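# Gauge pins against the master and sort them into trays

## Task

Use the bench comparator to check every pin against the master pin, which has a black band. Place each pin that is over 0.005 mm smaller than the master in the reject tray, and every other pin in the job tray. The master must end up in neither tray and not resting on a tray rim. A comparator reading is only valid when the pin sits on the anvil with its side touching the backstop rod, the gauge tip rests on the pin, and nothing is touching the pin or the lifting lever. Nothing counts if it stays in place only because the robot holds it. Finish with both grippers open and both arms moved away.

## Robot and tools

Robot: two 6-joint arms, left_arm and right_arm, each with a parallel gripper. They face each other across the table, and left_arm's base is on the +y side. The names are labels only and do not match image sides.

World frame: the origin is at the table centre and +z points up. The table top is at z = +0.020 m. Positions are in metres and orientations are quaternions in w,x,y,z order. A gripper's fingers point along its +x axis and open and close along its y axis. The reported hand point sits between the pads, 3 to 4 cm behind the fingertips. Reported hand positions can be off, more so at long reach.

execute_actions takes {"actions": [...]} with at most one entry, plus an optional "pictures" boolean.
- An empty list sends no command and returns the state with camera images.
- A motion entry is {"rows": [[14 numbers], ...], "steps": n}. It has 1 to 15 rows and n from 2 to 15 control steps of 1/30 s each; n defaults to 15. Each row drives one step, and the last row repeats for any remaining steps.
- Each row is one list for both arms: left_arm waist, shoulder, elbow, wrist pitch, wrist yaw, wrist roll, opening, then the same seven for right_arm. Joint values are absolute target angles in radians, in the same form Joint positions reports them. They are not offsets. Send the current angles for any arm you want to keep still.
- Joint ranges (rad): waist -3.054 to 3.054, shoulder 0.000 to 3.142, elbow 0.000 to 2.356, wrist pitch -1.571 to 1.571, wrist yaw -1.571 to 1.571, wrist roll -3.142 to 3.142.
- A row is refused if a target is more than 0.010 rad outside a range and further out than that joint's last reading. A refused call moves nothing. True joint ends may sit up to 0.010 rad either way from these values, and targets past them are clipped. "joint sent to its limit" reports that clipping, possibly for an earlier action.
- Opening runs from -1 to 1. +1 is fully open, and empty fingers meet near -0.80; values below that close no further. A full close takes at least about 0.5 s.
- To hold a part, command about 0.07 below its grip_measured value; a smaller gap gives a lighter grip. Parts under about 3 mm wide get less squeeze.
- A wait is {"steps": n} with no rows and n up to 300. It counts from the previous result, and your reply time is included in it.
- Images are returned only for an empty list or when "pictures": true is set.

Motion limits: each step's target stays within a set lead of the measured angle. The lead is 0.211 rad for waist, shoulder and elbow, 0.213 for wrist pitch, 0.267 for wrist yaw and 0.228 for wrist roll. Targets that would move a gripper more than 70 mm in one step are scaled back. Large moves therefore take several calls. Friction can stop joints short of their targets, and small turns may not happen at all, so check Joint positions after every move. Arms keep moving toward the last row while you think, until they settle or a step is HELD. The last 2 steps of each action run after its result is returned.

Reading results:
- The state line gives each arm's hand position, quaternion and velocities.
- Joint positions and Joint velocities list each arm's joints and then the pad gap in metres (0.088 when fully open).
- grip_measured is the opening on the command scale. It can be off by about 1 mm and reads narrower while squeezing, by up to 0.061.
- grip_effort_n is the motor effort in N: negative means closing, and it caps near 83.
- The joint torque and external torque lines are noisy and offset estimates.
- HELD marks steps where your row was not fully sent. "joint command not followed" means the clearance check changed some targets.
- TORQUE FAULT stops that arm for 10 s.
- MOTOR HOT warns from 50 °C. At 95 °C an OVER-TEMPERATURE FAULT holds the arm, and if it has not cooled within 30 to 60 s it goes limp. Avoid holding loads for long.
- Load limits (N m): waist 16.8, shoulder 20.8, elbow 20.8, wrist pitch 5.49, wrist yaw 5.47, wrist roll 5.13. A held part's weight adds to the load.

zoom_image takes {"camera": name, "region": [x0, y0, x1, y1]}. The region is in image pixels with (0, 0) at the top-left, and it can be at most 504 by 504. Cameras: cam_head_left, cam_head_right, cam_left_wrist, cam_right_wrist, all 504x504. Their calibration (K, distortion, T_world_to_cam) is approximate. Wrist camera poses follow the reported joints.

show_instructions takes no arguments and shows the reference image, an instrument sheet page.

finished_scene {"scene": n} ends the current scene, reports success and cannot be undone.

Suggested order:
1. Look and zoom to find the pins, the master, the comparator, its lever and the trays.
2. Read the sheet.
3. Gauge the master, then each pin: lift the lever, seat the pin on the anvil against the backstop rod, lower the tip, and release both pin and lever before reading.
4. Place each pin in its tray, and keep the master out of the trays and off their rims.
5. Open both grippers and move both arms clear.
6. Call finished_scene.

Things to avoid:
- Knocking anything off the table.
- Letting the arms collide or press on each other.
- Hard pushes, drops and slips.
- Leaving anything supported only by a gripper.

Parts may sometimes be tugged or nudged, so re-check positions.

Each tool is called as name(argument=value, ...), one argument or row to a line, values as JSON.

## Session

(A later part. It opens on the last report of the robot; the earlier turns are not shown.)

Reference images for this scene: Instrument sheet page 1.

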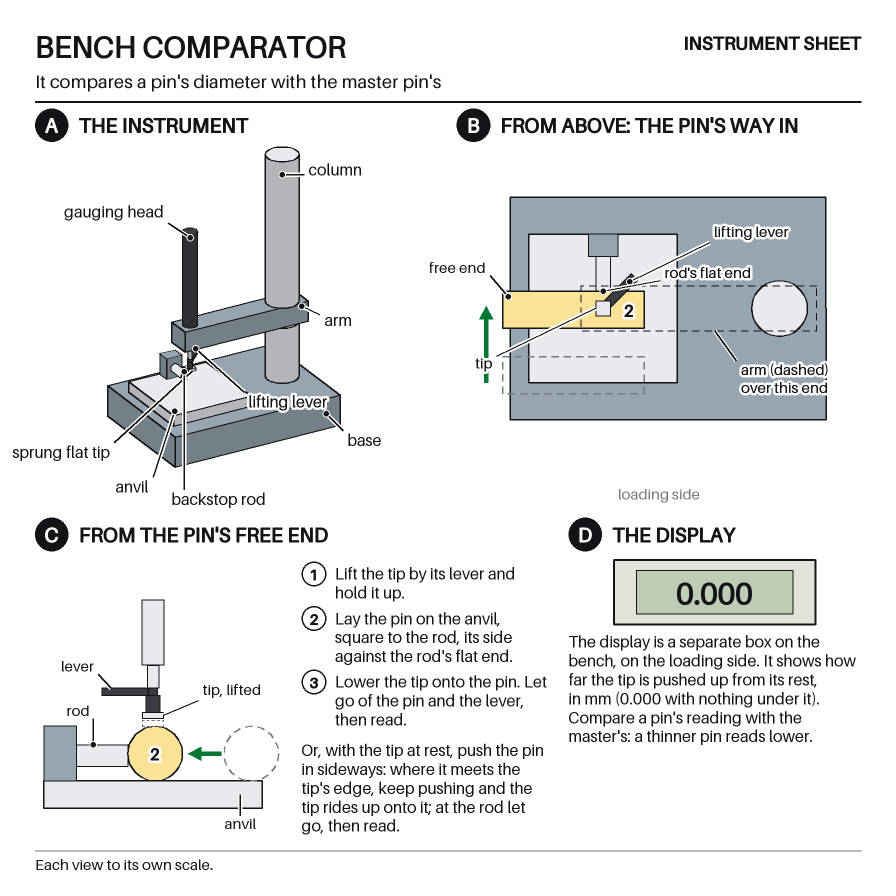

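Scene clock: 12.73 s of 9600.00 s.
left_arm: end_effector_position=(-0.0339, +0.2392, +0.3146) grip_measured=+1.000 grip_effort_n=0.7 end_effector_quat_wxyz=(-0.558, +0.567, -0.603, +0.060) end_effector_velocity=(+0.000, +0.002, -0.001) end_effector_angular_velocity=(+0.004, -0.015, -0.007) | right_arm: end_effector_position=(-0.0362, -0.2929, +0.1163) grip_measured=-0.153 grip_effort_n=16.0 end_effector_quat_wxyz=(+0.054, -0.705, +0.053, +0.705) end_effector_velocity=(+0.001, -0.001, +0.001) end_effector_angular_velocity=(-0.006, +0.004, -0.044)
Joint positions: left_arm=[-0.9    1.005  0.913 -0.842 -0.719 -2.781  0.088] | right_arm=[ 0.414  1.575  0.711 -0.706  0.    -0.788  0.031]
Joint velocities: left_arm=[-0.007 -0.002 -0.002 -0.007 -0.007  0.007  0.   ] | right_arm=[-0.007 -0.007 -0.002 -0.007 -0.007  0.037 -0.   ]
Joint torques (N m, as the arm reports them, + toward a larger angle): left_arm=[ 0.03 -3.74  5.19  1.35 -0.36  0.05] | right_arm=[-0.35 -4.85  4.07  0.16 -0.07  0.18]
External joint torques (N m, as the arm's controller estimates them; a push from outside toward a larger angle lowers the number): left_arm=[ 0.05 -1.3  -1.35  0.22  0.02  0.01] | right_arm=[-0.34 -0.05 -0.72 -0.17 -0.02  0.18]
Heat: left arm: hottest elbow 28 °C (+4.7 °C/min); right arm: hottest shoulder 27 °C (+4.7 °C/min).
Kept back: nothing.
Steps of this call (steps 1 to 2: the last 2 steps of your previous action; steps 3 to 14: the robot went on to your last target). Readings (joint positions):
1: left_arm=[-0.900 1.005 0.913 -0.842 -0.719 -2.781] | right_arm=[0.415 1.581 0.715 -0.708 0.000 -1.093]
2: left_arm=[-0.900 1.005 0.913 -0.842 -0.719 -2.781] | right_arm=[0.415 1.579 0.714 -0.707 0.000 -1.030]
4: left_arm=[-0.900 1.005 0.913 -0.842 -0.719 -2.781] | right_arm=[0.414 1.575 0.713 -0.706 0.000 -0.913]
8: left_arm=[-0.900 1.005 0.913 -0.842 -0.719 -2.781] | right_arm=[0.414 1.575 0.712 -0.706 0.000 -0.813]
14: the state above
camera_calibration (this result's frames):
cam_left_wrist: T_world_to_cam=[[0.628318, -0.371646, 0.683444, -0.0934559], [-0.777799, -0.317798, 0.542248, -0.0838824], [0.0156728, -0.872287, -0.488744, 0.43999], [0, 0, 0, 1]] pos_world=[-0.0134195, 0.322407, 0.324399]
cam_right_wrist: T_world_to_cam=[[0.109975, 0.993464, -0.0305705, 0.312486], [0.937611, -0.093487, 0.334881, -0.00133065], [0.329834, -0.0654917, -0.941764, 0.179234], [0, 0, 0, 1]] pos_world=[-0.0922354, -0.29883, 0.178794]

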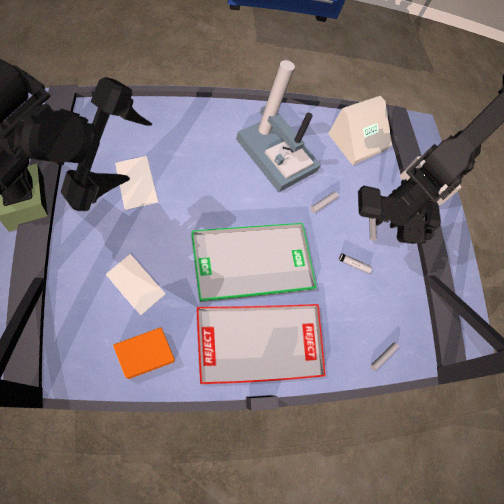

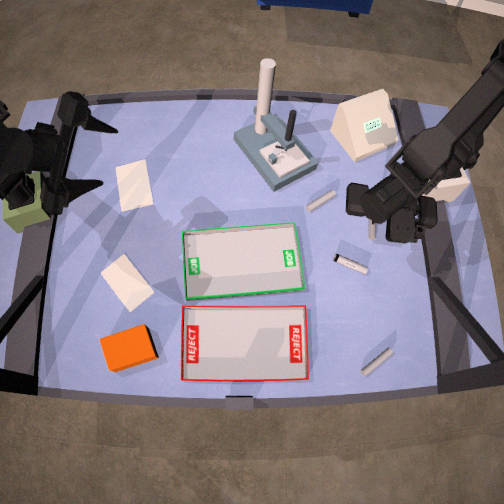

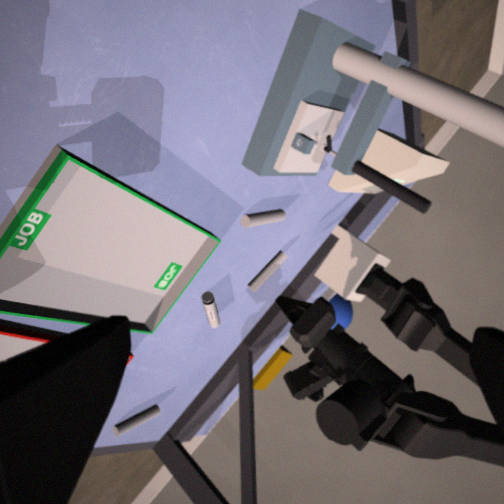

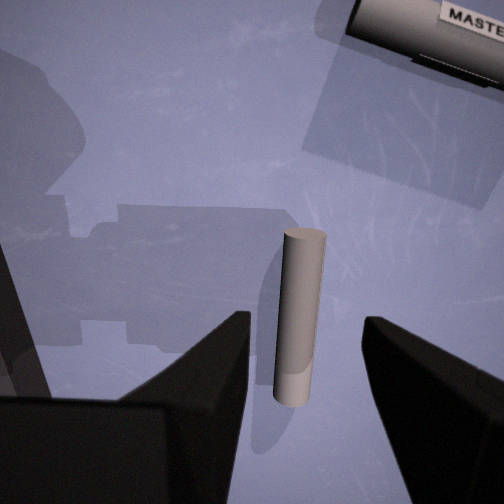

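execute_actions(
  actions=[
    {"rows":[[-0.899,1.0,0.9,-0.842,-0.718,-2.781,1,0.395,1.6,0.7,-0.66,0,-0.79,-0.15],[-0.899,1.0,0.9,-0.842,-0.718,-2.781,1,0.395,1.62,0.69,-0.63,0,-0.79,-0.15],[-0.899,1.0,0.9,-0.842,-0.718,-2.781,1,0.395,1.64,0.678,-0.6,0,-0.79,-0.15],[-0.899,1.0,0.9,-0.842,-0.718,-2.781,1,0.395,1.66,0.665,-0.57,0,-0.79,-0.15],[-0.899,1.0,0.9,-0.842,-0.718,-2.781,1,0.395,1.685,0.652,-0.535,0,-0.79,-0.15],[-0.899,1.0,0.9,-0.842,-0.718,-2.781,1,0.395,1.705,0.644,-0.505,0,-0.79,-0.15],[-0.899,1.0,0.9,-0.842,-0.718,-2.781,1,0.395,1.725,0.636,-0.475,0,-0.79,-0.15],[-0.899,1.0,0.9,-0.842,-0.718,-2.781,1,0.395,1.745,0.628,-0.45,0,-0.79,-0.15],[-0.899,1.0,0.9,-0.842,-0.718,-2.781,1,0.395,1.762,0.621,-0.432,0,-0.79,-0.15],[-0.899,1.0,0.9,-0.842,-0.718,-2.781,1,0.395,1.776,0.615,-0.423,0,-0.79,-0.15]],"steps":15},
  ],
)

execute_actions(
  actions=[
    {"steps":6},
  ],
  pictures=true,
)

Scene clock: 13.37 s of 9600.00 s.
left_arm: end_effector_position=(-0.0339, +0.2392, +0.3146) grip_measured=+1.000 grip_effort_n=0.7 end_effector_quat_wxyz=(-0.558, +0.567, -0.603, +0.060) end_effector_velocity=(-0.001, -0.000, +0.001) end_effector_angular_velocity=(-0.007, -0.006, -0.007) | right_arm: end_effector_position=(-0.0338, -0.2905, +0.0626) grip_measured=-0.153 grip_effort_n=16.0 end_effector_quat_wxyz=(+0.058, -0.706, +0.061, +0.703) end_effector_velocity=(+0.021, -0.027, -0.049) end_effector_angular_velocity=(-0.085, -0.070, +0.005)
Joint positions: left_arm=[-0.9    1.005  0.913 -0.842 -0.719 -2.781  0.088] | right_arm=[ 0.399  1.759  0.627 -0.444  0.    -0.786  0.031]
Joint velocities: left_arm=[-0.007 -0.002 -0.002  0.007 -0.007  0.007  0.   ] | right_arm=[-0.002  0.159 -0.105  0.154  0.007 -0.007 -0.   ]
Joint torques (N m, as the arm reports them, + toward a larger angle): left_arm=[ 0.01 -3.73  5.19  1.35 -0.36  0.04] | right_arm=[-0.37 -4.24  3.72  0.29 -0.07 -0.18]
External joint torques (N m, as the arm's controller estimates them; a push from outside toward a larger angle lowers the number): left_arm=[ 0.03 -1.33 -1.36  0.21  0.02  0.  ] | right_arm=[-0.36  1.53 -0.59 -0.15 -0.02 -0.18]
Heat: left arm: hottest elbow 28 °C (+4.5 °C/min); right arm: hottest shoulder 27 °C (+4.5 °C/min).
Steps of this call (steps 1 to 6: the robot went on to your last target; steps 7 to 19: the first 13 steps of this action). Readings (joint positions):
7: left_arm=[-0.900 1.005 0.913 -0.842 -0.719 -2.781] | right_arm=[0.412 1.576 0.711 -0.700 0.000 -0.785]
8: left_arm=[-0.900 1.005 0.913 -0.842 -0.719 -2.781] | right_arm=[0.409 1.582 0.708 -0.682 0.000 -0.785]
10: left_arm=[-0.900 1.005 0.913 -0.842 -0.719 -2.781] | right_arm=[0.402 1.606 0.701 -0.632 0.000 -0.785]
14: left_arm=[-0.900 1.005 0.913 -0.842 -0.719 -2.781] | right_arm=[0.399 1.686 0.661 -0.524 0.000 -0.785]
19: the state above

Scene clock: 13.57 s of 9600.00 s.
left_arm: end_effector_position=(-0.0339, +0.2392, +0.3146) grip_measured=+1.000 grip_effort_n=0.7 end_effector_quat_wxyz=(-0.558, +0.567, -0.603, +0.060) end_effector_velocity=(+0.001, -0.000, +0.002) end_effector_angular_velocity=(-0.018, -0.004, +0.010) | right_arm: end_effector_position=(-0.0343, -0.2897, +0.0604) grip_measured=-0.153 grip_effort_n=16.0 end_effector_quat_wxyz=(+0.059, -0.705, +0.059, +0.705) end_effector_velocity=(+0.001, -0.005, -0.003) end_effector_angular_velocity=(-0.031, +0.005, +0.015)
Joint positions: left_arm=[-0.9    1.005  0.913 -0.842 -0.719 -2.781  0.088] | right_arm=[ 0.399  1.767  0.623 -0.427  0.    -0.786  0.031]
Joint velocities: left_arm=[-0.007 -0.002 -0.002  0.007 -0.022 -0.007  0.   ] | right_arm=[-0.007  0.012 -0.002 -0.007 -0.022 -0.022 -0.   ]
Joint torques (N m, as the arm reports them, + toward a larger angle): left_arm=[ 0.02 -3.74  5.18  1.35 -0.36  0.05] | right_arm=[-0.34 -3.62  3.25  0.17 -0.08 -0.17]
External joint torques (N m, as the arm's controller estimates them; a push from outside toward a larger angle lowers the number): left_arm=[ 0.03 -1.29 -1.39  0.2   0.02  0.01] | right_arm=[-0.33  1.56 -0.41 -0.14 -0.03 -0.17]
Heat: left arm: hottest elbow 28 °C (+4.4 °C/min); right arm: hottest shoulder 27 °C (+4.4 °C/min).
Kept back: nothing.
Steps of this call (steps 1 to 2: the last 2 steps of your previous action; steps 3 to 6: the robot went on to your last target). Readings (joint positions):
1: left_arm=[-0.900 1.005 0.913 -0.842 -0.719 -2.781] | right_arm=[0.399 1.763 0.624 -0.439 0.000 -0.786]
2: left_arm=[-0.900 1.005 0.913 -0.842 -0.719 -2.781] | right_arm=[0.399 1.765 0.623 -0.435 0.000 -0.786]
4: left_arm=[-0.900 1.005 0.913 -0.842 -0.719 -2.781] | right_arm=[0.399 1.767 0.623 -0.429 0.000 -0.786]
6: the state above
camera_calibration (this result's frames):
cam_left_wrist: T_world_to_cam=[[0.628318, -0.371646, 0.683444, -0.0934559], [-0.777799, -0.317798, 0.542248, -0.0838824], [0.0156728, -0.872287, -0.488744, 0.43999], [0, 0, 0, 1]] pos_world=[-0.0134195, 0.322407, 0.324399]
cam_right_wrist: T_world_to_cam=[[0.126647, 0.991459, -0.0311322, 0.307373], [0.935762, -0.109002, 0.335361, 0.0114107], [0.329104, -0.0716049, -0.941575, 0.124384], [0, 0, 0, 1]] pos_world=[-0.0905408, -0.294597, 0.122859]

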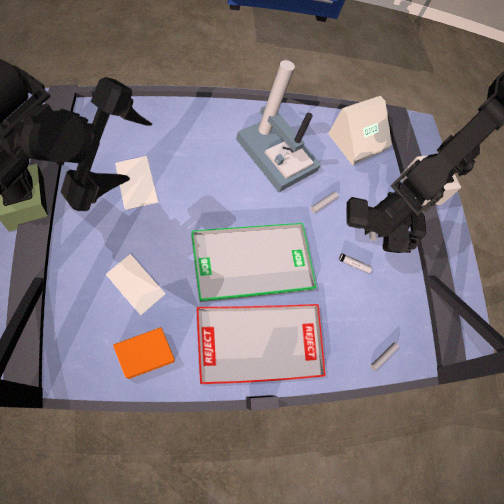

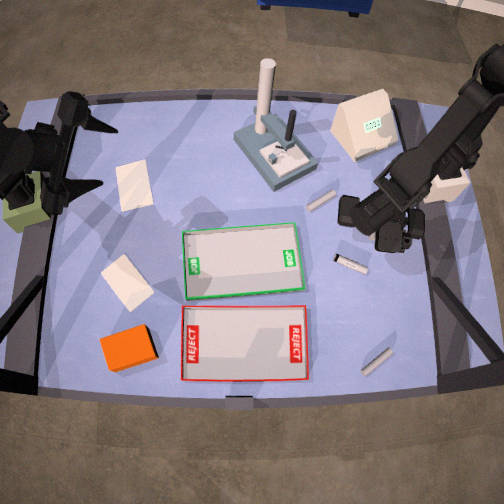

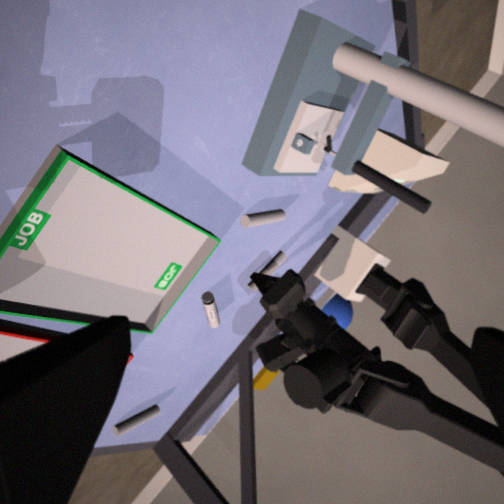

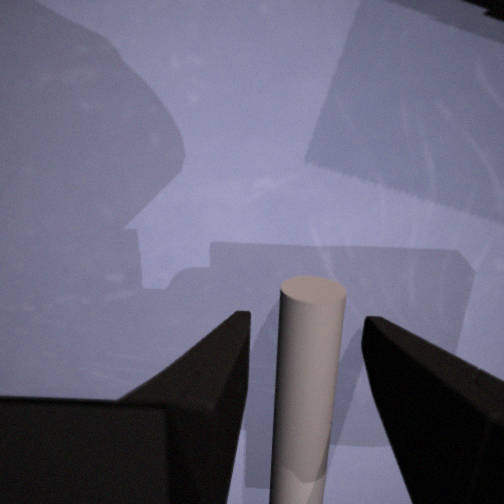

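Good. Grip and carry in.

execute_actions(
  actions=[
    {"rows":[[-0.899,1.0,0.9,-0.842,-0.718,-2.781,1,0.395,1.776,0.615,-0.423,0,-0.79,-0.3],[-0.899,1.0,0.9,-0.842,-0.718,-2.781,1,0.395,1.776,0.615,-0.423,0,-0.79,-0.36],[-0.899,1.0,0.9,-0.842,-0.718,-2.781,1,0.395,1.776,0.615,-0.423,0,-0.79,-0.4],[-0.899,1.0,0.9,-0.842,-0.718,-2.781,1,0.395,1.776,0.615,-0.423,0,-0.79,-0.43],[-0.899,1.0,0.9,-0.842,-0.718,-2.781,1,0.395,1.776,0.615,-0.423,0,-0.79,-0.46],[-0.899,1.0,0.9,-0.842,-0.718,-2.781,1,0.395,1.776,0.615,-0.423,0,-0.79,-0.5],[-0.899,1.0,0.9,-0.842,-0.718,-2.781,1,0.395,1.776,0.615,-0.423,0,-0.79,-0.58],[-0.899,1.0,0.9,-0.842,-0.718,-2.781,1,0.395,1.776,0.615,-0.423,0,-0.79,-0.58],[-0.899,1.0,0.9,-0.842,-0.718,-2.781,1,0.395,1.776,0.615,-0.423,0,-0.79,-0.58],[-0.899,1.0,0.9,-0.842,-0.718,-2.781,1,0.395,1.776,0.615,-0.423,0,-0.79,-0.58],[-0.899,1.0,0.9,-0.842,-0.718,-2.781,1,0.395,1.74,0.64,-0.45,0,-0.79,-0.58],[-0.899,1.0,0.9,-0.842,-0.718,-2.781,1,0.395,1.71,0.66,-0.5,0,-0.79,-0.58],[-0.899,1.0,0.9,-0.842,-0.718,-2.781,1,0.395,1.68,0.69,-0.56,0,-0.79,-0.58],[-0.899,1.0,0.9,-0.842,-0.718,-2.781,1,0.395,1.66,0.72,-0.62,0,-0.85,-0.58],[-0.899,1.0,0.9,-0.842,-0.718,-2.781,1,0.395,1.65,0.76,-0.67,0,-0.95,-0.58]],"steps":15},
  ],
)

execute_actions(
  actions=[
    {"rows":[[-0.899,1.0,0.9,-0.842,-0.718,-2.781,1,0.38,1.65,0.8,-0.71,0,-2.0,-0.58],[-0.899,1.0,0.9,-0.842,-0.718,-2.781,1,0.36,1.65,0.83,-0.74,0,-2.0,-0.58],[-0.899,1.0,0.9,-0.842,-0.718,-2.781,1,0.33,1.66,0.85,-0.76,0,-2.0,-0.58],[-0.899,1.0,0.9,-0.842,-0.718,-2.781,1,0.3,1.67,0.87,-0.76,0,-2.0,-0.58],[-0.899,1.0,0.9,-0.842,-0.718,-2.781,1,0.27,1.68,0.88,-0.76,0,-2.0,-0.58],[-0.899,1.0,0.9,-0.842,-0.718,-2.781,1,0.24,1.69,0.89,-0.76,0,-2.0,-0.58],[-0.899,1.0,0.9,-0.842,-0.718,-2.781,1,0.2,1.7,0.89,-0.76,0,-2.0,-0.58],[-0.899,1.0,0.9,-0.842,-0.718,-2.781,1,0.16,1.7,0.89,-0.76,0,-2.0,-0.58],[-0.899,1.0,0.9,-0.842,-0.718,-2.781,1,0.13,1.7,0.89,-0.76,0,-2.0,-0.58],[-0.899,1.0,0.9,-0.842,-0.718,-2.781,1,0.1,1.7,0.89,-0.76,0,-2.0,-0.58]],"steps":15},
  ],
)

execute_actions(
  actions=[
    {"rows":[[-0.899,1.0,0.9,-0.842,-0.718,-2.781,1,0.05,1.72,0.91,-0.755,0,-2.05,-0.58],[-0.899,1.0,0.9,-0.842,-0.718,-2.781,1,0.0,1.74,0.93,-0.75,0,-2.05,-0.58],[-0.899,1.0,0.9,-0.842,-0.718,-2.781,1,-0.05,1.76,0.95,-0.75,0,-2.05,-0.58],[-0.899,1.0,0.9,-0.842,-0.718,-2.781,1,-0.1,1.78,0.97,-0.75,0,-2.07,-0.58],[-0.899,1.0,0.9,-0.842,-0.718,-2.781,1,-0.14,1.8,0.985,-0.75,0,-2.1,-0.58],[-0.899,1.0,0.9,-0.842,-0.718,-2.781,1,-0.175,1.82,1.005,-0.75,0,-2.13,-0.58],[-0.899,1.0,0.9,-0.842,-0.718,-2.781,1,-0.2,1.835,1.022,-0.755,0,-2.145,-0.58],[-0.899,1.0,0.9,-0.842,-0.718,-2.781,1,-0.22,1.85,1.04,-0.755,0,-2.155,-0.58],[-0.899,1.0,0.9,-0.842,-0.718,-2.781,1,-0.235,1.865,1.055,-0.755,0,-2.165,-0.58],[-0.899,1.0,0.9,-0.842,-0.718,-2.781,1,-0.248,1.88,1.07,-0.755,0,-2.177,-0.58],[-0.899,1.0,0.9,-0.842,-0.718,-2.781,1,-0.26,1.895,1.085,-0.755,0,-2.188,-0.58],[-0.899,1.0,0.9,-0.842,-0.718,-2.781,1,-0.272,1.91,1.1,-0.755,0,-2.198,-0.58],[-0.899,1.0,0.9,-0.842,-0.718,-2.781,1,-0.281,1.925,1.115,-0.755,0,-2.207,-0.58],[-0.899,1.0,0.9,-0.842,-0.718,-2.781,1,-0.287,1.938,1.128,-0.755,0,-2.21,-0.58]],"steps":15},
  ],
)

execute_actions(
  actions=[
    {"rows":[[-0.899,1.0,0.9,-0.842,-0.718,-2.781,1,-0.287,1.94,1.13,-0.752,0,-2.21,-0.58],[-0.899,1.0,0.9,-0.842,-0.718,-2.781,1,-0.287,1.943,1.13,-0.75,0,-2.21,-0.58],[-0.899,1.0,0.9,-0.842,-0.718,-2.781,1,-0.287,1.946,1.13,-0.748,0,-2.21,-0.58],[-0.899,1.0,0.9,-0.842,-0.718,-2.781,1,-0.287,1.95,1.13,-0.745,0,-2.21,-0.58],[-0.899,1.0,0.9,-0.842,-0.718,-2.781,1,-0.287,1.954,1.13,-0.742,0,-2.21,-0.58],[-0.899,1.0,0.9,-0.842,-0.718,-2.781,1,-0.287,1.959,1.13,-0.74,0,-2.21,-0.58]],"steps":13},
  ],
)

Scene clock: 14.70 s of 9600.00 s.
left_arm: end_effector_position=(-0.0339, +0.2392, +0.3146) grip_measured=+1.000 grip_effort_n=0.7 end_effector_quat_wxyz=(-0.558, +0.567, -0.603, +0.060) end_effector_velocity=(+0.003, +0.003, -0.002) end_effector_angular_velocity=(+0.012, -0.012, +0.006) | right_arm: end_effector_position=(-0.0334, -0.2909, +0.0664) grip_measured=-0.515 grip_effort_n=-83.5 end_effector_quat_wxyz=(+0.056, -0.708, +0.063, +0.702) end_effector_velocity=(+0.038, -0.055, +0.148) end_effector_angular_velocity=(-0.373, -0.255, +0.005)
Joint positions: left_arm=[-0.9    1.005  0.913 -0.842 -0.719 -2.781  0.088] | right_arm=[ 0.398  1.748  0.636 -0.472  0.    -0.786  0.014]
Joint velocities: left_arm=[-0.002 -0.002 -0.002 -0.022 -0.007 -0.007  0.   ] | right_arm=[-0.002 -0.452  0.32  -1.223 -0.007 -0.007  0.   ]
Joint torques (N m, as the arm reports them, + toward a larger angle): left_arm=[ 0.04 -3.72  5.17  1.36 -0.36  0.05] | right_arm=[-0.34 -7.26  6.75 -0.03 -0.08 -0.17]
External joint torques (N m, as the arm's controller estimates them; a push from outside toward a larger angle lowers the number): left_arm=[ 0.05 -1.27 -1.38  0.22  0.02  0.01] | right_arm=[-0.34 -0.77  1.87 -0.54 -0.02 -0.16]
Heat: left arm: hottest elbow 28 °C (+4.1 °C/min); right arm: hottest shoulder 27 °C (+4.1 °C/min).
Steps of this call (steps 1 to 21: the robot went on to your last target; steps 22 to 34: the first 13 steps of this action). Readings (joint positions):
22: left_arm=[-0.900 1.005 0.913 -0.842 -0.719 -2.781] | right_arm=[0.399 1.769 0.623 -0.426 0.000 -0.786]
23: left_arm=[-0.900 1.005 0.913 -0.842 -0.719 -2.781] | right_arm=[0.399 1.769 0.623 -0.426 0.000 -0.786]
25: left_arm=[-0.900 1.005 0.913 -0.842 -0.719 -2.781] | right_arm=[0.399 1.769 0.623 -0.426 0.000 -0.786]
29: left_arm=[-0.900 1.005 0.913 -0.842 -0.719 -2.781] | right_arm=[0.399 1.769 0.623 -0.426 0.000 -0.786]
34: the state above

Scene clock: 15.20 s of 9600.00 s.
left_arm: end_effector_position=(-0.0339, +0.2392, +0.3146) grip_measured=+1.000 grip_effort_n=0.7 end_effector_quat_wxyz=(-0.558, +0.567, -0.603, +0.060) end_effector_velocity=(+0.002, +0.001, -0.001) end_effector_angular_velocity=(-0.003, +0.007, +0.020) | right_arm: end_effector_position=(+0.0108, -0.2258, +0.1246) grip_measured=-0.515 grip_effort_n=-83.5 end_effector_quat_wxyz=(+0.146, +0.693, +0.146, -0.691) end_effector_velocity=(+0.081, +0.018, -0.011) end_effector_angular_velocity=(-0.069, -0.016, +1.538)
Joint positions: left_arm=[-0.9    1.005  0.913 -0.842 -0.719 -2.781  0.088] | right_arm=[ 0.117  1.693  0.879 -0.756  0.002 -1.651  0.014]
Joint velocities: left_arm=[ 0.002 -0.002 -0.002 -0.007 -0.007 -0.022  0.   ] | right_arm=[-0.315  0.042 -0.002 -0.022 -0.007 -1.853 -0.   ]
Joint torques (N m, as the arm reports them, + toward a larger angle): left_arm=[ 0.   -3.71  5.18  1.36 -0.36  0.06] | right_arm=[ 1.28 -4.69  6.53 -0.12 -0.17 -0.18]
External joint torques (N m, as the arm's controller estimates them; a push from outside toward a larger angle lowers the number): left_arm=[-0.01 -1.27 -1.39  0.21  0.03  0.02] | right_arm=[ 0.32  1.26  1.48 -0.42  0.03 -0.18]
Heat: left arm: hottest elbow 28 °C (+3.9 °C/min); right arm: hottest shoulder 27 °C (+3.9 °C/min).
Steps of this call (steps 1 to 2: the last 2 steps of your previous action; steps 3 to 15: the first 13 steps of this action). Readings (joint positions):
3: left_arm=[-0.900 1.005 0.913 -0.842 -0.719 -2.781] | right_arm=[0.397 1.695 0.696 -0.606 0.000 -0.892]
4: left_arm=[-0.900 1.005 0.913 -0.842 -0.719 -2.781] | right_arm=[0.392 1.683 0.729 -0.642 -0.000 -0.957]
6: left_arm=[-0.900 1.005 0.913 -0.842 -0.719 -2.781] | right_arm=[0.365 1.672 0.796 -0.696 -0.002 -1.083]
10: left_arm=[-0.900 1.005 0.913 -0.842 -0.719 -2.781] | right_arm=[0.255 1.678 0.871 -0.739 -0.002 -1.337]
15: the state above

Scene clock: 15.70 s of 9600.00 s.
left_arm: end_effector_position=(-0.0339, +0.2392, +0.3146) grip_measured=+1.000 grip_effort_n=0.7 end_effector_quat_wxyz=(-0.558, +0.567, -0.603, +0.060) end_effector_velocity=(+0.002, +0.001, -0.001) end_effector_angular_velocity=(+0.004, -0.015, +0.002) | right_arm: end_effector_position=(+0.1067, -0.1623, +0.1142) grip_measured=-0.515 grip_effort_n=-83.5 end_effector_quat_wxyz=(+0.198, +0.679, +0.201, -0.678) end_effector_velocity=(+0.114, +0.103, -0.036) end_effector_angular_velocity=(-0.012, +0.006, +0.000)
Joint positions: left_arm=[-0.9    1.005  0.913 -0.842 -0.719 -2.781  0.088] | right_arm=[-0.248  1.879  1.065 -0.752  0.    -2.172  0.014]
Joint velocities: left_arm=[ 0.002 -0.002 -0.002 -0.007 -0.007  0.007  0.   ] | right_arm=[-0.359  0.437  0.432 -0.007 -0.007 -0.359 -0.   ]
Joint torques (N m, as the arm reports them, + toward a larger angle): left_arm=[ 0.01 -3.74  5.16  1.36 -0.36  0.05] | right_arm=[ 0.11 -5.54  6.59 -0.23 -0.09 -0.16]
External joint torques (N m, as the arm's controller estimates them; a push from outside toward a larger angle lowers the number): left_arm=[ 0.   -1.35 -1.34  0.23  0.02  0.02] | right_arm=[-0.24  1.55  1.86 -0.44 -0.01 -0.16]
Heat: left arm: hottest elbow 28 °C (+3.8 °C/min); right arm: hottest shoulder 27 °C (+3.8 °C/min).
Steps of this call (steps 1 to 2: the last 2 steps of your previous action; steps 3 to 15: the first 13 steps of this action). Readings (joint positions):
3: left_arm=[-0.900 1.005 0.913 -0.842 -0.719 -2.781] | right_arm=[0.102 1.697 0.881 -0.758 -0.001 -1.839]
4: left_arm=[-0.900 1.005 0.913 -0.842 -0.719 -2.781] | right_arm=[0.087 1.704 0.888 -0.759 -0.005 -1.899]
6: left_arm=[-0.900 1.005 0.913 -0.842 -0.719 -2.781] | right_arm=[0.024 1.732 0.915 -0.757 -0.006 -1.980]
10: left_arm=[-0.900 1.005 0.913 -0.842 -0.719 -2.781] | right_arm=[-0.143 1.802 0.987 -0.752 -0.001 -2.096]
15: the state above

Scene clock: 16.13 s of 9600.00 s.
left_arm: end_effector_position=(-0.0339, +0.2392, +0.3146) grip_measured=+1.000 grip_effort_n=0.7 end_effector_quat_wxyz=(-0.558, +0.567, -0.603, +0.060) end_effector_velocity=(+0.000, -0.000, +0.001) end_effector_angular_velocity=(-0.011, +0.005, +0.006) | right_arm: end_effector_position=(+0.1186, -0.1498, +0.1051) grip_measured=-0.515 grip_effort_n=-83.5 end_effector_quat_wxyz=(+0.200, +0.678, +0.197, -0.679) end_effector_velocity=(+0.000, +0.005, +0.004) end_effector_angular_velocity=(+0.013, +0.007, +0.005)
Joint positions: left_arm=[-0.9    1.005  0.913 -0.842 -0.719 -2.781  0.088] | right_arm=[-0.284  1.947  1.119 -0.746  0.    -2.205  0.014]
Joint velocities: left_arm=[-0.002 -0.002 -0.002  0.007 -0.007 -0.007  0.   ] | right_arm=[-0.002 -0.002  0.017 -0.007 -0.007 -0.007 -0.   ]
Joint torques (N m, as the arm reports them, + toward a larger angle): left_arm=[ 0.02 -3.73  5.18  1.36 -0.36  0.05] | right_arm=[-0.31 -5.47  6.41  0.25 -0.08 -0.19]
External joint torques (N m, as the arm's controller estimates them; a push from outside toward a larger angle lowers the number): left_arm=[ 0.02 -1.29 -1.41  0.2   0.02  0.01] | right_arm=[-0.31  2.16  1.57 -0.01 -0.04 -0.18]
Heat: left arm: hottest elbow 28 °C (+3.7 °C/min); right arm: hottest shoulder 27 °C (+3.7 °C/min).
Steps of this call (steps 1 to 2: the last 2 steps of your previous action; steps 3 to 13: the first 11 steps of this action). Readings (joint positions):
3: left_arm=[-0.900 1.005 0.913 -0.842 -0.719 -2.781] | right_arm=[-0.275 1.917 1.102 -0.752 0.000 -2.194]
4: left_arm=[-0.900 1.005 0.913 -0.842 -0.719 -2.781] | right_arm=[-0.280 1.923 1.108 -0.752 0.000 -2.198]
6: left_arm=[-0.900 1.005 0.913 -0.842 -0.719 -2.781] | right_arm=[-0.283 1.932 1.114 -0.752 0.000 -2.202]
10: left_arm=[-0.900 1.005 0.913 -0.842 -0.719 -2.781] | right_arm=[-0.284 1.946 1.118 -0.746 0.000 -2.205]
13: the state above

execute_actions(
  actions=[
    {"rows":[[-0.899,1.0,0.9,-0.842,-0.718,-2.781,1,-0.273,1.96,1.141,-0.748,0,-2.2,-0.58],[-0.899,1.0,0.9,-0.842,-0.718,-2.781,1,-0.271,1.966,1.152,-0.752,0,-2.196,-0.58],[-0.899,1.0,0.9,-0.842,-0.718,-2.781,1,-0.266,1.974,1.164,-0.756,0,-2.191,-0.58],[-0.899,1.0,0.9,-0.842,-0.718,-2.781,1,-0.261,1.982,1.175,-0.76,0,-2.186,-0.58],[-0.899,1.0,0.9,-0.842,-0.718,-2.781,1,-0.256,1.99,1.187,-0.764,0,-2.181,-0.58],[-0.899,1.0,0.9,-0.842,-0.718,-2.781,1,-0.251,1.998,1.199,-0.768,0,-2.176,-0.58],[-0.899,1.0,0.9,-0.842,-0.718,-2.781,1,-0.246,2.006,1.21,-0.772,0,-2.171,-0.58],[-0.899,1.0,0.9,-0.842,-0.718,-2.781,1,-0.246,2.006,1.21,-0.772,0,-2.171,-0.58],[-0.899,1.0,0.9,-0.842,-0.718,-2.781,1,-0.241,2.013,1.222,-0.776,0,-2.166,-0.58],[-0.899,1.0,0.9,-0.842,-0.718,-2.781,1,-0.241,2.013,1.222,-0.776,0,-2.166,-0.58],[-0.899,1.0,0.9,-0.842,-0.718,-2.781,1,-0.241,2.013,1.222,-0.776,0,-2.166,-0.58],[-0.899,1.0,0.9,-0.842,-0.718,-2.781,1,-0.234,2.02,1.233,-0.78,0,-2.16,-0.58]],"steps":14},
  ],
)

execute_actions(
  actions=[
    {"rows":[[-0.899,1.0,0.9,-0.842,-0.718,-2.781,1,-0.227,2.027,1.244,-0.784,0,-2.154,-0.58],[-0.899,1.0,0.9,-0.842,-0.718,-2.781,1,-0.227,2.027,1.244,-0.784,0,-2.154,-0.58],[-0.899,1.0,0.9,-0.842,-0.718,-2.781,1,-0.227,2.027,1.244,-0.784,0,-2.154,-0.58],[-0.899,1.0,0.9,-0.842,-0.718,-2.781,1,-0.22,2.034,1.255,-0.788,0,-2.155,-0.58],[-0.899,1.0,0.9,-0.842,-0.718,-2.781,1,-0.22,2.034,1.255,-0.788,0,-2.155,-0.58],[-0.899,1.0,0.9,-0.842,-0.718,-2.781,1,-0.22,2.034,1.255,-0.788,0,-2.155,-0.58],[-0.899,1.0,0.9,-0.842,-0.718,-2.781,1,-0.22,2.034,1.255,-0.788,0,-2.155,-0.58],[-0.899,1.0,0.9,-0.842,-0.718,-2.781,1,-0.217,2.039,1.264,-0.791,0,-2.158,-0.58],[-0.899,1.0,0.9,-0.842,-0.718,-2.781,1,-0.217,2.039,1.264,-0.791,0,-2.158,-0.58],[-0.899,1.0,0.9,-0.842,-0.718,-2.781,1,-0.217,2.039,1.264,-0.791,0,-2.166,-0.58]],"steps":15},
  ],
)

execute_actions(
  actions=[
    {"rows":[[-0.899,1.0,0.9,-0.842,-0.718,-2.781,1,-0.223,2.03,1.257,-0.792,0,-2.16,-0.5],[-0.899,1.0,0.9,-0.842,-0.718,-2.781,1,-0.223,2.03,1.257,-0.792,0,-2.16,-0.5],[-0.899,1.0,0.9,-0.842,-0.718,-2.781,1,-0.223,2.03,1.257,-0.792,0,-2.16,-0.45],[-0.899,1.0,0.9,-0.842,-0.718,-2.781,1,-0.223,2.03,1.257,-0.792,0,-2.16,-0.45],[-0.899,1.0,0.9,-0.842,-0.718,-2.781,1,-0.223,2.03,1.257,-0.792,0,-2.16,-0.25]],"steps":15},
  ],
)

execute_actions(
  actions=[
    {"steps":10},
  ],
  pictures=true,
)

zoom_image(
  camera="cam_head_right",
  region=[340,100,400,150],
)

zoom_image(
  camera="cam_right_wrist",
  region=[250,400,400,504],
)

Scene clock: 17.03 s of 9600.00 s.
left_arm: end_effector_position=(-0.0339, +0.2392, +0.3146) grip_measured=+1.000 grip_effort_n=0.7 end_effector_quat_wxyz=(-0.558, +0.567, -0.603, +0.060) end_effector_velocity=(+0.001, -0.000, +0.002) end_effector_angular_velocity=(-0.014, -0.015, +0.001) | right_arm: end_effector_position=(+0.1069, -0.1299, +0.1068) grip_measured=-0.515 grip_effort_n=-83.5 end_effector_quat_wxyz=(+0.199, +0.679, +0.201, -0.678) end_effector_velocity=(-0.014, +0.010, +0.002) end_effector_angular_velocity=(-0.096, -0.019, -0.029)
Joint positions: left_arm=[-0.9    1.005  0.913 -0.842 -0.719 -2.781  0.088] | right_arm=[-0.246  2.001  1.206 -0.772  0.001 -2.172  0.014]
Joint velocities: left_arm=[-0.007 -0.002 -0.002  0.007 -0.022  0.007  0.   ] | right_arm=[ 0.051  0.095  0.154 -0.154  0.022  0.081  0.   ]
Joint torques (N m, as the arm reports them, + toward a larger angle): left_arm=[ 0.03 -3.72  5.19  1.36 -0.36  0.05] | right_arm=[ 0.75 -6.05  6.71 -0.12 -0.16  0.12]
External joint torques (N m, as the arm's controller estimates them; a push from outside toward a larger angle lowers the number): left_arm=[ 0.04 -1.25 -1.39  0.21  0.02  0.01] | right_arm=[ 0.69  1.83  1.89 -0.37 -0.09  0.14]
Heat: left arm: hottest elbow 28 °C (+3.5 °C/min); right arm: hottest shoulder 27 °C (+3.5 °C/min).
Steps of this call (steps 1 to 2: the last 2 steps of your previous action; steps 3 to 15: the robot went on to your last target; steps 16 to 27: the first 12 steps of this action). Readings (joint positions):
16: left_arm=[-0.900 1.005 0.913 -0.842 -0.719 -2.781] | right_arm=[-0.283 1.948 1.121 -0.745 0.000 -2.205]
17: left_arm=[-0.900 1.005 0.913 -0.842 -0.719 -2.781] | right_arm=[-0.283 1.950 1.124 -0.746 0.000 -2.205]
19: left_arm=[-0.900 1.005 0.913 -0.842 -0.719 -2.781] | right_arm=[-0.278 1.958 1.139 -0.751 0.000 -2.200]
23: left_arm=[-0.900 1.005 0.913 -0.842 -0.719 -2.781] | right_arm=[-0.259 1.984 1.181 -0.762 0.000 -2.183]
27: the state above

Scene clock: 17.53 s of 9600.00 s.
left_arm: end_effector_position=(-0.0339, +0.2392, +0.3146) grip_measured=+1.000 grip_effort_n=0.7 end_effector_quat_wxyz=(-0.558, +0.567, -0.603, +0.060) end_effector_velocity=(-0.001, -0.000, +0.001) end_effector_angular_velocity=(-0.007, -0.006, -0.007) | right_arm: end_effector_position=(+0.1008, -0.1226, +0.1068) grip_measured=-0.515 grip_effort_n=-83.5 end_effector_quat_wxyz=(+0.203, +0.679, +0.201, -0.676) end_effector_velocity=(+0.001, -0.006, -0.001) end_effector_angular_velocity=(-0.037, +0.008, -0.015)
Joint positions: left_arm=[-0.9    1.005  0.913 -0.842 -0.719 -2.781  0.088] | right_arm=[-0.226  2.028  1.248 -0.793  0.005 -2.158  0.014]
Joint velocities: left_arm=[-0.007 -0.002 -0.002  0.007 -0.007  0.007  0.   ] | right_arm=[-0.007  0.007  0.007 -0.037 -0.007  0.007 -0.001]
Joint torques (N m, as the arm reports them, + toward a larger angle): left_arm=[ 0.01 -3.73  5.18  1.36 -0.36  0.04] | right_arm=[ 1.04 -6.21  7.07  0.08 -0.28 -0.24]
External joint torques (N m, as the arm's controller estimates them; a push from outside toward a larger angle lowers the number): left_arm=[ 0.02 -1.3  -1.38  0.21  0.02  0.01] | right_arm=[ 1.07  2.09  2.17 -0.14 -0.24 -0.23]
Heat: left arm: hottest elbow 28 °C (+3.4 °C/min); right arm: hottest shoulder 27 °C (+3.4 °C/min).
Steps of this call (steps 1 to 2: the last 2 steps of your previous action; steps 3 to 15: the first 13 steps of this action). Readings (joint positions):
3: left_arm=[-0.900 1.005 0.913 -0.842 -0.719 -2.781] | right_arm=[-0.242 2.009 1.217 -0.780 0.003 -2.164]
4: left_arm=[-0.900 1.005 0.913 -0.842 -0.719 -2.781] | right_arm=[-0.241 2.012 1.221 -0.783 0.005 -2.161]
6: left_arm=[-0.900 1.005 0.913 -0.842 -0.719 -2.781] | right_arm=[-0.237 2.016 1.228 -0.784 0.005 -2.159]
10: left_arm=[-0.900 1.005 0.913 -0.842 -0.719 -2.781] | right_arm=[-0.227 2.024 1.242 -0.787 0.005 -2.158]
15: the state above

Scene clock: 18.03 s of 9600.00 s.
left_arm: end_effector_position=(-0.0339, +0.2392, +0.3146) grip_measured=+1.000 grip_effort_n=0.7 end_effector_quat_wxyz=(-0.558, +0.567, -0.603, +0.060) end_effector_velocity=(+0.002, +0.001, +0.001) end_effector_angular_velocity=(-0.006, -0.013, +0.010) | right_arm: end_effector_position=(+0.1003, -0.1225, +0.1069) grip_measured=-0.263 grip_effort_n=16.0 end_effector_quat_wxyz=(+0.203, +0.678, +0.201, -0.677) end_effector_velocity=(-0.000, -0.004, +0.001) end_effector_angular_velocity=(-0.017, +0.007, +0.020)
Joint positions: left_arm=[-0.9    1.005  0.913 -0.842 -0.719 -2.781  0.088] | right_arm=[-0.226  2.029  1.249 -0.793  0.003 -2.158  0.026]
Joint velocities: left_arm=[-0.007 -0.002 -0.002 -0.007 -0.022 -0.007  0.   ] | right_arm=[-0.002 -0.002  0.002 -0.022 -0.007 -0.022  0.005]
Joint torques (N m, as the arm reports them, + toward a larger angle): left_arm=[ 0.02 -3.74  5.19  1.35 -0.36  0.05] | right_arm=[ 0.36 -7.09  6.31  0.01 -0.18 -0.09]
External joint torques (N m, as the arm's controller estimates them; a push from outside toward a larger angle lowers the number): left_arm=[ 0.04 -1.33 -1.34  0.22  0.02  0.01] | right_arm=[ 0.37  1.21  1.37 -0.22 -0.14 -0.08]
Heat: left arm: hottest elbow 28 °C (+3.3 °C/min); right arm: hottest shoulder 27 °C (+3.3 °C/min).
Steps of this call (steps 1 to 2: the last 2 steps of your previous action; steps 3 to 15: the first 13 steps of this action). Readings (joint positions):
3: left_arm=[-0.900 1.005 0.913 -0.842 -0.719 -2.781] | right_arm=[-0.226 2.029 1.249 -0.793 0.005 -2.158]
4: left_arm=[-0.900 1.005 0.913 -0.842 -0.719 -2.781] | right_arm=[-0.226 2.029 1.249 -0.793 0.005 -2.158]
6: left_arm=[-0.900 1.005 0.913 -0.842 -0.719 -2.781] | right_arm=[-0.226 2.029 1.249 -0.793 0.006 -2.158]
10: left_arm=[-0.900 1.005 0.913 -0.842 -0.719 -2.781] | right_arm=[-0.226 2.029 1.249 -0.793 0.003 -2.158]
15: the state above

Scene clock: 18.37 s of 9600.00 s.
left_arm: end_effector_position=(-0.0339, +0.2392, +0.3146) grip_measured=+1.000 grip_effort_n=0.7 end_effector_quat_wxyz=(-0.558, +0.567, -0.603, +0.060) end_effector_velocity=(+0.001, +0.001, -0.002) end_effector_angular_velocity=(+0.004, -0.006, +0.006) | right_arm: end_effector_position=(+0.1003, -0.1225, +0.1069) grip_measured=-0.253 grip_effort_n=16.0 end_effector_quat_wxyz=(+0.203, +0.678, +0.201, -0.677) end_effector_velocity=(-0.000, -0.002, +0.000) end_effector_angular_velocity=(-0.007, +0.007, +0.005)
Joint positions: left_arm=[-0.9    1.005  0.913 -0.842 -0.719 -2.781  0.088] | right_arm=[-0.226  2.029  1.249 -0.793  0.003 -2.158  0.027]
Joint velocities: left_arm=[-0.002  0.002 -0.002 -0.007 -0.007 -0.007  0.   ] | right_arm=[-0.002 -0.002 -0.002 -0.007 -0.007 -0.007  0.   ]
Joint torques (N m, as the arm reports them, + toward a larger angle): left_arm=[ 0.02 -3.73  5.18  1.36 -0.36  0.05] | right_arm=[ 0.35 -7.11  6.28  0.01 -0.18 -0.08]
External joint torques (N m, as the arm's controller estimates them; a push from outside toward a larger angle lowers the number): left_arm=[ 0.02 -1.32 -1.35  0.22  0.02  0.01] | right_arm=[ 0.35  1.16  1.36 -0.23 -0.14 -0.08]
Heat: left arm: hottest elbow 28 °C (+3.3 °C/min); right arm: hottest shoulder 28 °C (+6.5 °C/min).
Kept back: nothing.
Steps of this call (steps 1 to 2: the last 2 steps of your previous action; steps 3 to 10: the robot went on to your last target). Readings (joint positions):
1: left_arm=[-0.900 1.005 0.913 -0.842 -0.719 -2.781] | right_arm=[-0.226 2.029 1.249 -0.793 0.003 -2.158]
2: left_arm=[-0.900 1.005 0.913 -0.842 -0.719 -2.781] | right_arm=[-0.226 2.029 1.249 -0.793 0.003 -2.158]
4: left_arm=[-0.900 1.005 0.913 -0.842 -0.719 -2.781] | right_arm=[-0.226 2.029 1.249 -0.793 0.003 -2.158]
8: left_arm=[-0.900 1.005 0.913 -0.842 -0.719 -2.781] | right_arm=[-0.226 2.029 1.249 -0.793 0.003 -2.158]
10: the state above
camera_calibration (this result's frames):
cam_left_wrist: T_world_to_cam=[[0.628318, -0.371646, 0.683444, -0.0934559], [-0.777799, -0.317798, 0.542248, -0.0838824], [0.0156728, -0.872287, -0.488744, 0.43999], [0, 0, 0, 1]] pos_world=[-0.0134195, 0.322407, 0.324399]
cam_right_wrist: T_world_to_cam=[[-0.581182, 0.81304, -0.0345409, 0.175574], [0.759287, 0.55705, 0.33642, -0.0128017], [0.292764, 0.169295, -0.941078, 0.168904], [0, 0, 0, 1]] pos_world=[0.0623114, -0.164212, 0.169323]

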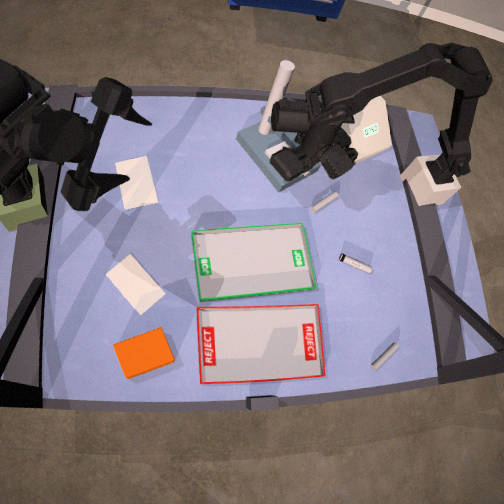

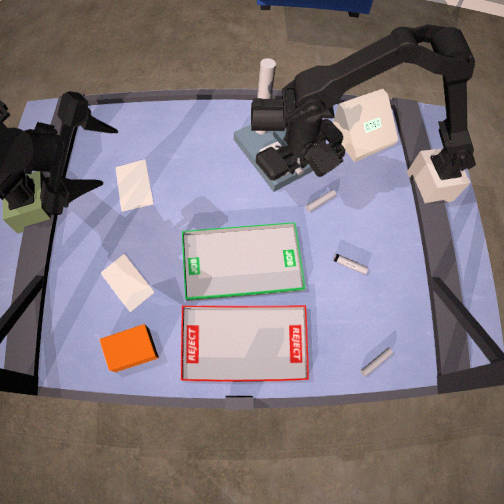

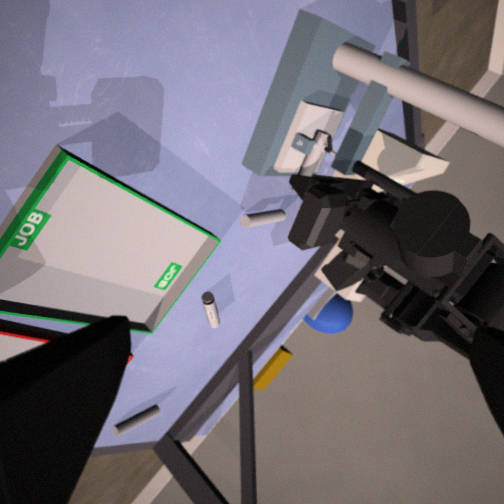

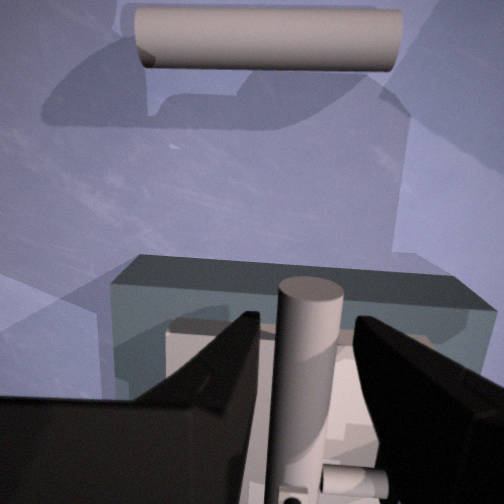

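Region (340, 100, 400, 150) of cam_head_right's 504x504 image, scaled by 8.400, with more detail than that image has.

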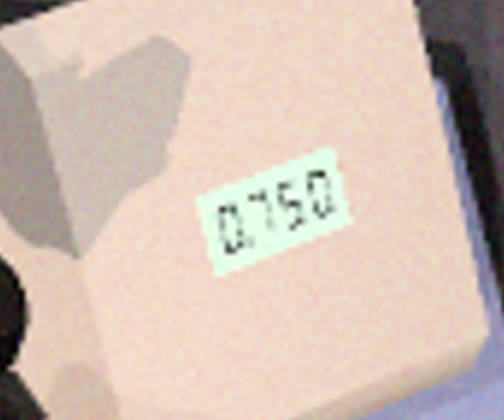

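Region (250, 400, 400, 504) of cam_right_wrist's 504x504 image, scaled by 3.360, with more detail than that image has; it fills the top 349 rows of this view, and the rest is white.

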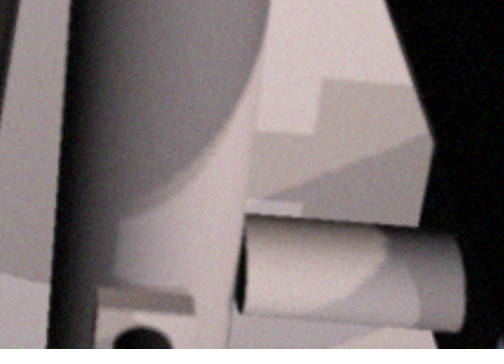

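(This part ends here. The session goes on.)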